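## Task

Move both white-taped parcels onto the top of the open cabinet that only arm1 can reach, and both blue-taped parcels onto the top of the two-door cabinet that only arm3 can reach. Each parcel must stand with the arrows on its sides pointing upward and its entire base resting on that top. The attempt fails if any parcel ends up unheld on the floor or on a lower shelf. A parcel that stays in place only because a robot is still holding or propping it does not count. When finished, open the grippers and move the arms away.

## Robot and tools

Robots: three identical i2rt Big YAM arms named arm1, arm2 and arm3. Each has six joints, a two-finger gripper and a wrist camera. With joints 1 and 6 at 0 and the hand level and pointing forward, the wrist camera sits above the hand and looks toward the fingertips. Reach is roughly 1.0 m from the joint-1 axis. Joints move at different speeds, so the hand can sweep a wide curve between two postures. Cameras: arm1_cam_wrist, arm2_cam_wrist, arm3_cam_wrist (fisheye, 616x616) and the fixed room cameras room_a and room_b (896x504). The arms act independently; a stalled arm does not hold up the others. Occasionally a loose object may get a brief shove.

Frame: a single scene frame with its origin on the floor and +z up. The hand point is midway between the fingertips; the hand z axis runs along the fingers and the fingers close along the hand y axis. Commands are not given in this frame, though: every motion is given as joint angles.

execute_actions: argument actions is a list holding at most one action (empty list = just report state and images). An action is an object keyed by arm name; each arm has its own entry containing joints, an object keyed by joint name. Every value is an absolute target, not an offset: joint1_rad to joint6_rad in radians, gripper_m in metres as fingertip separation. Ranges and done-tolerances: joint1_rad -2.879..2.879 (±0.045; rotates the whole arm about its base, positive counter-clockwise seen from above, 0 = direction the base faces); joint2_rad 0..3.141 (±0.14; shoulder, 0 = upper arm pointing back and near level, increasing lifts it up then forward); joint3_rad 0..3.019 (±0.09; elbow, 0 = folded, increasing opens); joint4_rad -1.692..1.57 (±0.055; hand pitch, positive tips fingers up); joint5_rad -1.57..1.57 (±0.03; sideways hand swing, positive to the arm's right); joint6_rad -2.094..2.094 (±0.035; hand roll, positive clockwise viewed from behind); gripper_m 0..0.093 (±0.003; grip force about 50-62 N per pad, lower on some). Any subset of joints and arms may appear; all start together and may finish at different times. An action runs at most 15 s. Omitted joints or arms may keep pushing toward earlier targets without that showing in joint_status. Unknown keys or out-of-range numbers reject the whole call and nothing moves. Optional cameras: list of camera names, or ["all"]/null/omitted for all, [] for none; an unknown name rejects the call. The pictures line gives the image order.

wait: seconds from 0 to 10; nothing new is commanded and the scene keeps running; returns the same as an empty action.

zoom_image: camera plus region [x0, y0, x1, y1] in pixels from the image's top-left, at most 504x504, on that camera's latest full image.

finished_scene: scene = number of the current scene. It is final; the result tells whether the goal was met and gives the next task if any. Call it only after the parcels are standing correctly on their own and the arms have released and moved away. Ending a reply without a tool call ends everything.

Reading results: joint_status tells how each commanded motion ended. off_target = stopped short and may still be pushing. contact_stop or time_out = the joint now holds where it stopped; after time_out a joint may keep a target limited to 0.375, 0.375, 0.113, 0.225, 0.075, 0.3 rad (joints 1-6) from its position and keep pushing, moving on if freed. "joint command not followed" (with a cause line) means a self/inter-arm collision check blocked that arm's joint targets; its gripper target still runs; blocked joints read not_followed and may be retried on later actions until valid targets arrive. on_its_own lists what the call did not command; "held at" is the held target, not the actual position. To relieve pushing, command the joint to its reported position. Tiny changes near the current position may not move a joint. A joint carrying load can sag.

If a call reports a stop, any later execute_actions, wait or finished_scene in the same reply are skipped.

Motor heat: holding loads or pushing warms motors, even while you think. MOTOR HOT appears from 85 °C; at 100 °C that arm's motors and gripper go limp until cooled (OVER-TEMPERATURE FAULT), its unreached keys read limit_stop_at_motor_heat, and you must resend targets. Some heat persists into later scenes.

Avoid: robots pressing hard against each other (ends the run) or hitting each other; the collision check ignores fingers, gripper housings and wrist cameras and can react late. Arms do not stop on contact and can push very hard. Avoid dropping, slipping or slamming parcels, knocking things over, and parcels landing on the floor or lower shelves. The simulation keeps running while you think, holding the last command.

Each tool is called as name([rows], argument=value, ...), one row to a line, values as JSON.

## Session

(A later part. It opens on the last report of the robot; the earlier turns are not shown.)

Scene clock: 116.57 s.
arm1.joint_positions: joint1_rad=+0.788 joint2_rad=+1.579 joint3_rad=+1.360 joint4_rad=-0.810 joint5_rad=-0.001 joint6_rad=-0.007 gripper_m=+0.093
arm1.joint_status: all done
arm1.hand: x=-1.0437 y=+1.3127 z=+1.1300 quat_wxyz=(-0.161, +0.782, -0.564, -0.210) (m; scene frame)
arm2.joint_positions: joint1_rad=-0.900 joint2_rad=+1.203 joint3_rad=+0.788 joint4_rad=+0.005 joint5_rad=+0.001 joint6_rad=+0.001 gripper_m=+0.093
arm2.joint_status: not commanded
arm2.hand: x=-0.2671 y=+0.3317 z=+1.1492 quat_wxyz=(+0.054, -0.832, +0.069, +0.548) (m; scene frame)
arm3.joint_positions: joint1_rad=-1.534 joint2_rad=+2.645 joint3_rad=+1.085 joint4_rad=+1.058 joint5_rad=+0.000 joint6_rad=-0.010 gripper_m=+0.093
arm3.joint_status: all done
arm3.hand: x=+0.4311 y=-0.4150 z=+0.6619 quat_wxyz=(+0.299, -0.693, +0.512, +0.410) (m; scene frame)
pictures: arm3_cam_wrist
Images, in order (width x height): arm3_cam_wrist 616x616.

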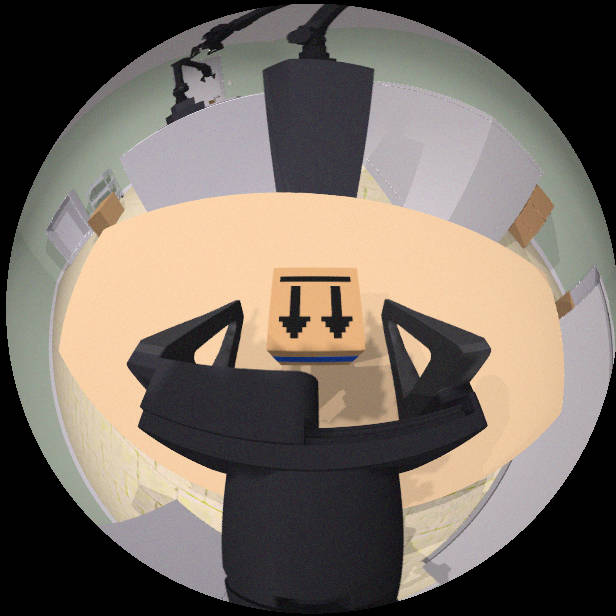

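execute_actions([
  {"arm3":{"joints":{"gripper_m":0.04}}},
], cameras=[])

execute_actions([
  {"arm3":{"joints":{"joint2_rad":1.95,"joint3_rad":1.5,"joint4_rad":-0.4}}},
], cameras=["arm3_cam_wrist"])

execute_actions([
  {"arm3":{"joints":{"joint1_rad":0.75,"joint2_rad":2.4,"joint3_rad":2.145,"joint4_rad":-1.67}}},
], cameras=["arm3_cam_wrist","room_b"])

Scene clock: 118.67 s.
arm1.joint_positions: joint1_rad=+0.788 joint2_rad=+1.579 joint3_rad=+1.360 joint4_rad=-0.810 joint5_rad=-0.001 joint6_rad=-0.007 gripper_m=+0.093
arm1.joint_status: not commanded
arm1.hand: x=-1.0437 y=+1.3127 z=+1.1300 quat_wxyz=(-0.161, +0.782, -0.564, -0.210) (m; scene frame)
arm2.joint_positions: joint1_rad=-0.900 joint2_rad=+1.203 joint3_rad=+0.788 joint4_rad=+0.005 joint5_rad=+0.001 joint6_rad=+0.001 gripper_m=+0.093
arm2.joint_status: not commanded
arm2.hand: x=-0.2671 y=+0.3317 z=+1.1492 quat_wxyz=(+0.054, -0.832, +0.069, +0.548) (m; scene frame)
arm3.joint_positions: joint1_rad=-1.534 joint2_rad=+2.645 joint3_rad=+1.085 joint4_rad=+1.058 joint5_rad=+0.000 joint6_rad=-0.010 gripper_m=+0.053
arm3.joint_status: gripper_m off_target (ended at +0.053, target +0.040)
arm3.hand: x=+0.4311 y=-0.4150 z=+0.6619 quat_wxyz=(+0.299, -0.693, +0.512, +0.410) (m; scene frame)
pictures: none
No camera images: the call's "cameras" was empty. Leave "cameras" out to get every camera's image.

Scene clock: 120.53 s.
arm1.joint_positions: joint1_rad=+0.788 joint2_rad=+1.579 joint3_rad=+1.360 joint4_rad=-0.810 joint5_rad=-0.001 joint6_rad=-0.007 gripper_m=+0.093
arm1.joint_status: not commanded
arm1.hand: x=-1.0437 y=+1.3127 z=+1.1300 quat_wxyz=(-0.161, +0.782, -0.564, -0.210) (m; scene frame)
arm2.joint_positions: joint1_rad=-0.900 joint2_rad=+1.203 joint3_rad=+0.788 joint4_rad=+0.005 joint5_rad=+0.001 joint6_rad=+0.001 gripper_m=+0.093
arm2.joint_status: not commanded
arm2.hand: x=-0.2671 y=+0.3317 z=+1.1492 quat_wxyz=(+0.054, -0.832, +0.069, +0.548) (m; scene frame)
arm3.joint_positions: joint1_rad=-1.534 joint2_rad=+1.971 joint3_rad=+1.487 joint4_rad=-0.391 joint5_rad=+0.000 joint6_rad=-0.010 gripper_m=+0.053
arm3.joint_status: all done
arm3.hand: x=+0.3998 y=-0.2966 z=+0.9971 quat_wxyz=(+0.198, -0.758, +0.557, +0.276) (m; scene frame)
pictures: arm3_cam_wrist
Images, in order (width x height): arm3_cam_wrist 616x616.

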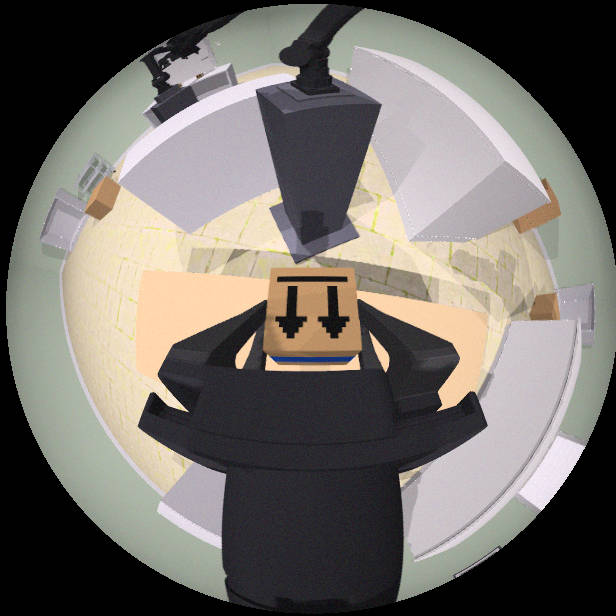

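Scene clock: 123.03 s.
arm1.joint_positions: joint1_rad=+0.788 joint2_rad=+1.579 joint3_rad=+1.360 joint4_rad=-0.810 joint5_rad=-0.001 joint6_rad=-0.007 gripper_m=+0.093
arm1.joint_status: not commanded
arm1.hand: x=-1.0437 y=+1.3127 z=+1.1300 quat_wxyz=(-0.161, +0.782, -0.564, -0.210) (m; scene frame)
arm2.joint_positions: joint1_rad=-0.900 joint2_rad=+1.203 joint3_rad=+0.788 joint4_rad=+0.005 joint5_rad=+0.001 joint6_rad=+0.001 gripper_m=+0.093
arm2.joint_status: not commanded
arm2.hand: x=-0.2671 y=+0.3317 z=+1.1492 quat_wxyz=(+0.054, -0.832, +0.069, +0.548) (m; scene frame)
arm3.joint_positions: joint1_rad=+0.750 joint2_rad=+2.425 joint3_rad=+2.122 joint4_rad=-1.654 joint5_rad=+0.000 joint6_rad=-0.010 gripper_m=+0.053
arm3.joint_status: all done
arm3.hand: x=+0.2806 y=-1.5217 z=+0.9081 quat_wxyz=(+0.092, -0.858, -0.480, -0.161) (m; scene frame)
pictures: arm3_cam_wrist, room_b
Images, in order (width x height): arm3_cam_wrist 616x616, room_b 896x504.

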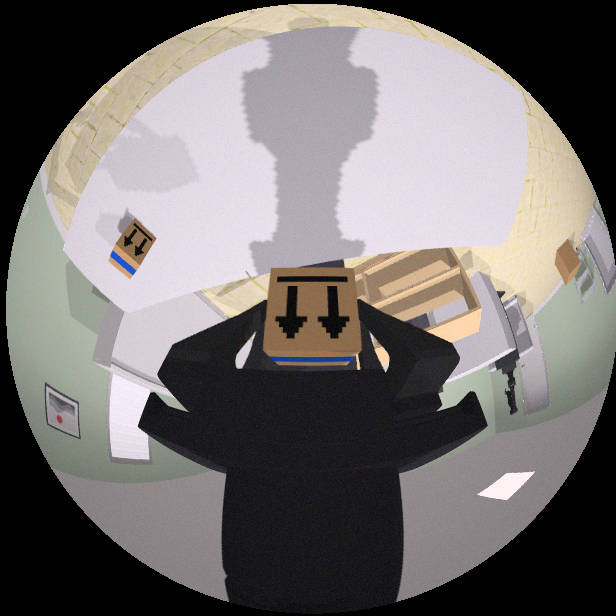

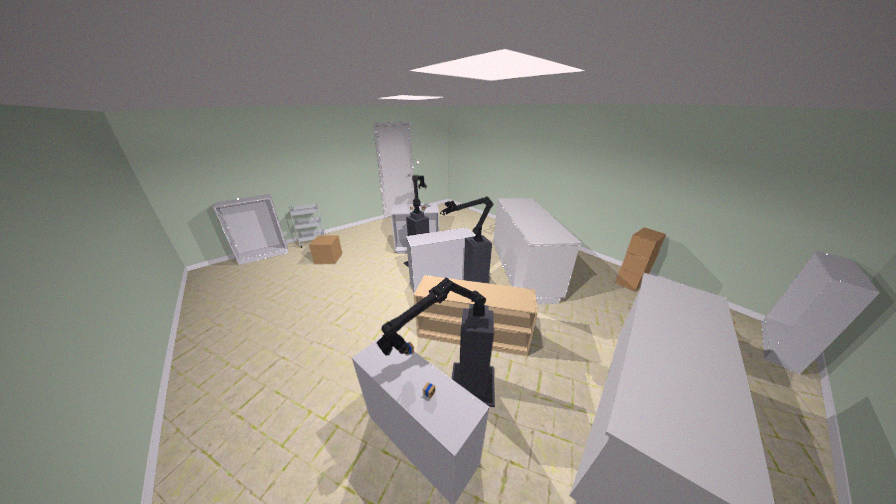

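execute_actions([
  {"arm3":{"joints":{"joint2_rad":2.57,"joint4_rad":-1.61}}},
], cameras=["arm3_cam_wrist"])

Scene clock: 124.63 s.
arm1.joint_positions: joint1_rad=+0.788 joint2_rad=+1.579 joint3_rad=+1.360 joint4_rad=-0.810 joint5_rad=-0.001 joint6_rad=-0.007 gripper_m=+0.093
arm1.joint_status: not commanded
arm1.hand: x=-1.0437 y=+1.3127 z=+1.1300 quat_wxyz=(-0.161, +0.782, -0.564, -0.210) (m; scene frame)
arm2.joint_positions: joint1_rad=-0.900 joint2_rad=+1.203 joint3_rad=+0.788 joint4_rad=+0.005 joint5_rad=+0.001 joint6_rad=+0.001 gripper_m=+0.093
arm2.joint_status: not commanded
arm2.hand: x=-0.2671 y=+0.3317 z=+1.1492 quat_wxyz=(+0.054, -0.832, +0.069, +0.548) (m; scene frame)
arm3.joint_positions: joint1_rad=+0.750 joint2_rad=+2.598 joint3_rad=+2.122 joint4_rad=-1.619 joint5_rad=+0.000 joint6_rad=-0.010 gripper_m=+0.053
arm3.joint_status: all done
arm3.hand: x=+0.2932 y=-1.5002 z=+0.8017 quat_wxyz=(+0.124, -0.845, -0.472, -0.220) (m; scene frame)
pictures: arm3_cam_wrist
Images, in order (width x height): arm3_cam_wrist 616x616.

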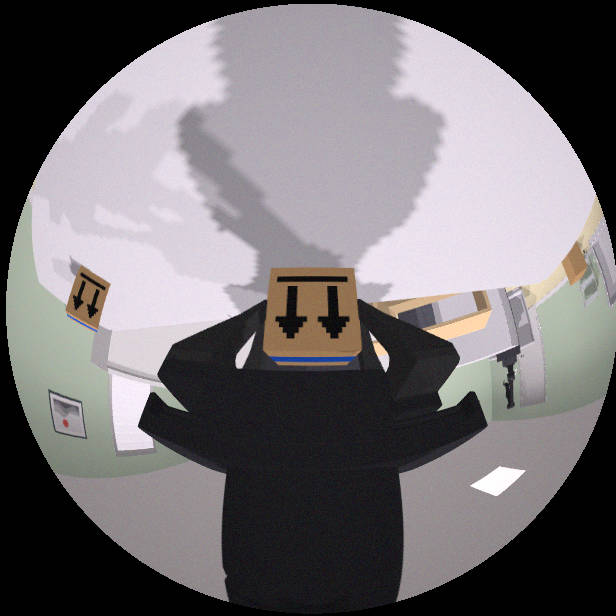

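execute_actions([
  {"arm3":{"joints":{"joint2_rad":2.625,"joint4_rad":-1.59}}},
], cameras=[])

Scene clock: 125.77 s.
arm1.joint_positions: joint1_rad=+0.788 joint2_rad=+1.579 joint3_rad=+1.360 joint4_rad=-0.810 joint5_rad=-0.001 joint6_rad=-0.007 gripper_m=+0.093
arm1.joint_status: not commanded
arm1.hand: x=-1.0437 y=+1.3127 z=+1.1300 quat_wxyz=(-0.161, +0.782, -0.564, -0.210) (m; scene frame)
arm2.joint_positions: joint1_rad=-0.900 joint2_rad=+1.203 joint3_rad=+0.788 joint4_rad=+0.005 joint5_rad=+0.001 joint6_rad=+0.001 gripper_m=+0.093
arm2.joint_status: not commanded
arm2.hand: x=-0.2671 y=+0.3317 z=+1.1492 quat_wxyz=(+0.054, -0.832, +0.069, +0.548) (m; scene frame)
arm3.joint_positions: joint1_rad=+0.750 joint2_rad=+2.605 joint3_rad=+2.122 joint4_rad=-1.600 joint5_rad=+0.000 joint6_rad=-0.010 gripper_m=+0.053
arm3.joint_status: all done
arm3.hand: x=+0.2919 y=-1.5023 z=+0.7957 quat_wxyz=(+0.121, -0.846, -0.473, -0.215) (m; scene frame)
pictures: none
No camera images: the call's "cameras" was empty. Leave "cameras" out to get every camera's image.

execute_actions([
  {"arm3":{"joints":{"gripper_m":0.093}}},
], cameras=["arm3_cam_wrist"])

execute_actions([
  {"arm3":{"joints":{"joint2_rad":2.2}}},
])

Scene clock: 126.90 s.
arm1.joint_positions: joint1_rad=+0.788 joint2_rad=+1.579 joint3_rad=+1.360 joint4_rad=-0.810 joint5_rad=-0.001 joint6_rad=-0.007 gripper_m=+0.093
arm1.joint_status: not commanded
arm1.hand: x=-1.0437 y=+1.3127 z=+1.1300 quat_wxyz=(-0.161, +0.782, -0.564, -0.210) (m; scene frame)
arm2.joint_positions: joint1_rad=-0.900 joint2_rad=+1.203 joint3_rad=+0.788 joint4_rad=+0.005 joint5_rad=+0.001 joint6_rad=+0.001 gripper_m=+0.093
arm2.joint_status: not commanded
arm2.hand: x=-0.2671 y=+0.3317 z=+1.1492 quat_wxyz=(+0.054, -0.832, +0.069, +0.548) (m; scene frame)
arm3.joint_positions: joint1_rad=+0.750 joint2_rad=+2.606 joint3_rad=+2.122 joint4_rad=-1.600 joint5_rad=+0.000 joint6_rad=-0.010 gripper_m=+0.093
arm3.joint_status: all done
arm3.hand: x=+0.2921 y=-1.5020 z=+0.7948 quat_wxyz=(+0.121, -0.846, -0.473, -0.216) (m; scene frame)
pictures: arm3_cam_wrist
Images, in order (width x height): arm3_cam_wrist 616x616.

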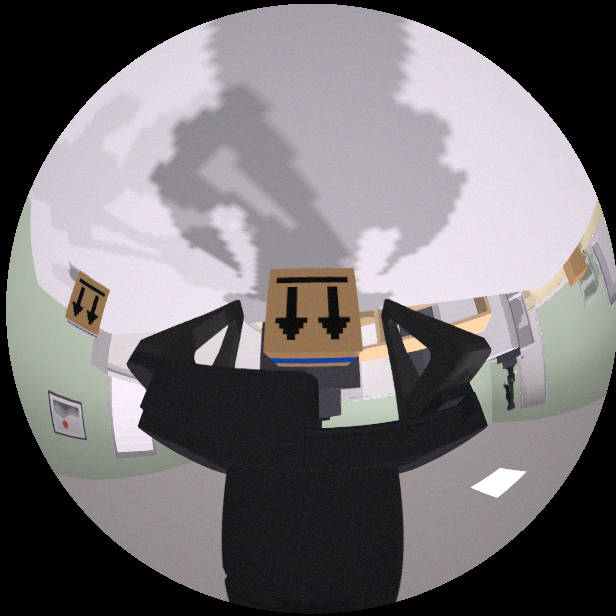

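Scene clock: 128.70 s.
arm1.joint_positions: joint1_rad=+0.788 joint2_rad=+1.579 joint3_rad=+1.360 joint4_rad=-0.810 joint5_rad=-0.001 joint6_rad=-0.007 gripper_m=+0.093
arm1.joint_status: not commanded
arm1.hand: x=-1.0437 y=+1.3127 z=+1.1300 quat_wxyz=(-0.161, +0.782, -0.564, -0.210) (m; scene frame)
arm2.joint_positions: joint1_rad=-0.900 joint2_rad=+1.203 joint3_rad=+0.788 joint4_rad=+0.005 joint5_rad=+0.001 joint6_rad=+0.001 gripper_m=+0.093
arm2.joint_status: not commanded
arm2.hand: x=-0.2671 y=+0.3317 z=+1.1492 quat_wxyz=(+0.054, -0.832, +0.069, +0.548) (m; scene frame)
arm3.joint_positions: joint1_rad=+0.750 joint2_rad=+2.206 joint3_rad=+2.136 joint4_rad=-1.598 joint5_rad=+0.000 joint6_rad=-0.010 gripper_m=+0.093
arm3.joint_status: all done
arm3.hand: x=+0.2641 y=-1.5499 z=+1.0458 quat_wxyz=(+0.023, -0.872, -0.488, -0.035) (m; scene frame)
pictures: arm1_cam_wrist, arm2_cam_wrist, arm3_cam_wrist, room_a, room_b
Images, in order (width x height): arm1_cam_wrist 616x616, arm2_cam_wrist 616x616, arm3_cam_wrist 616x616, room_a 896x504, room_b 896x504.

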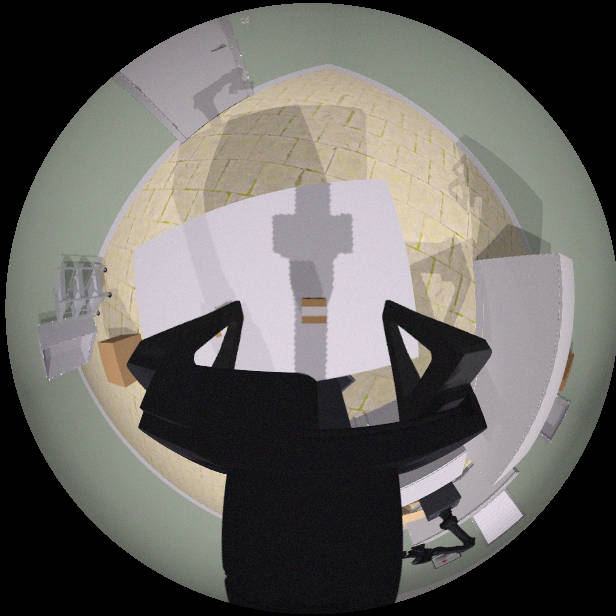

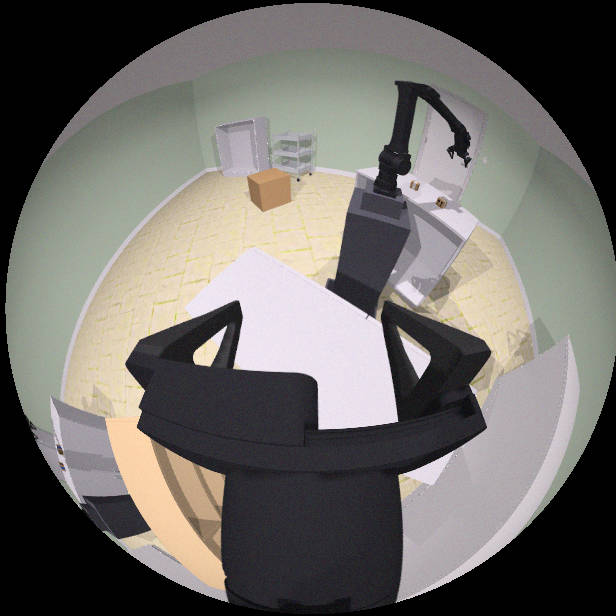

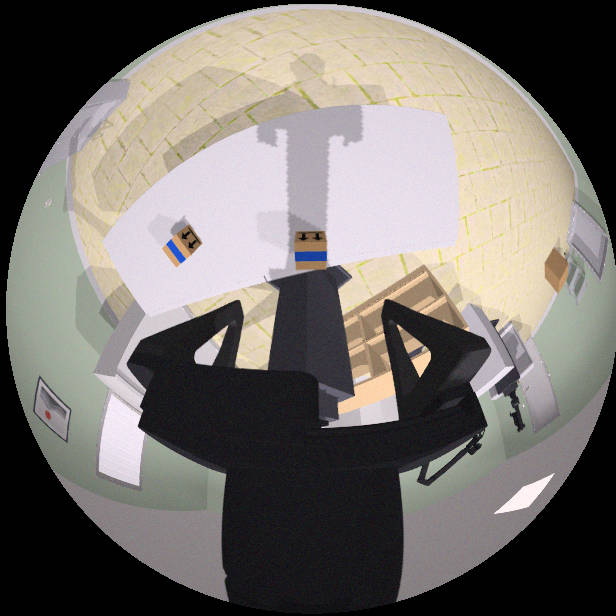

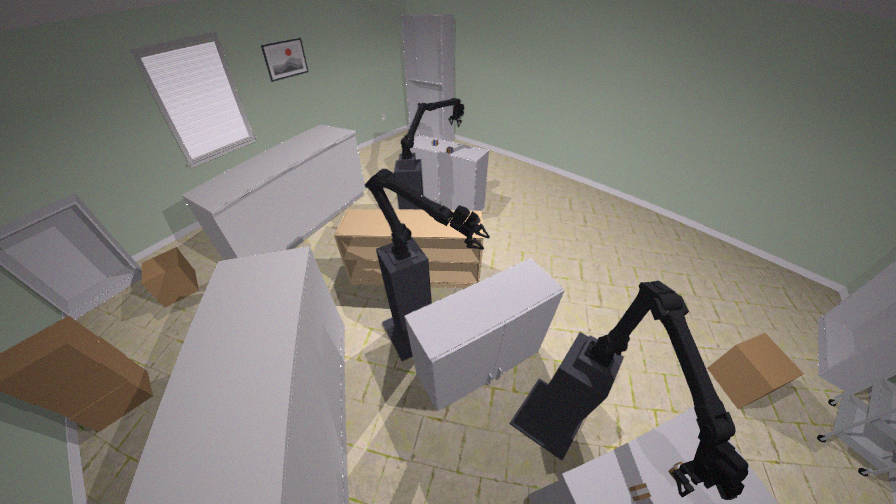

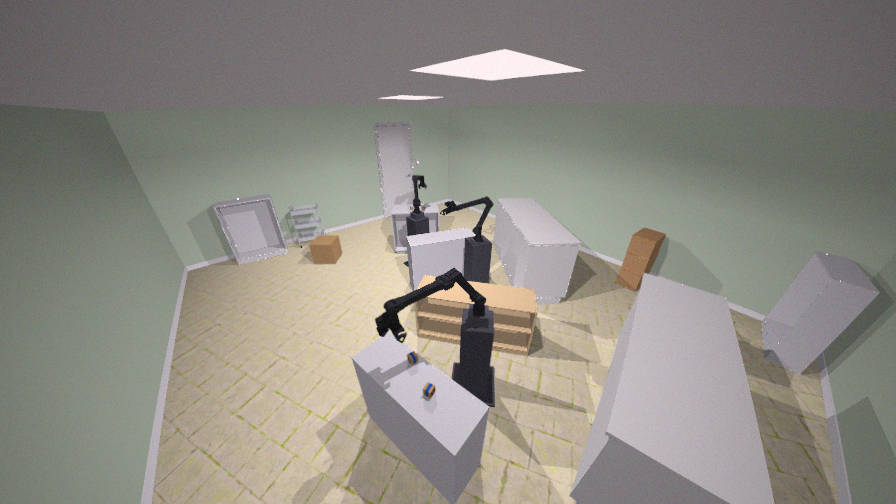

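zoom_image(camera="room_b", region=[370, 330, 470, 410])

Region (370, 330, 470, 410) of room_b's 896x504 image, scaled by 5.040, with more detail than that image has; it fills the top 403 rows of this view, and the rest is white.

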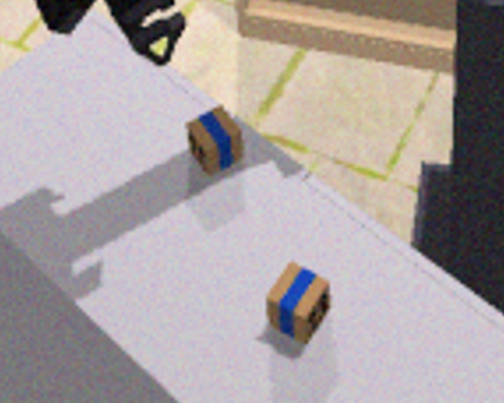

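finished_scene(scene=1)

The scene is finished: the task was done.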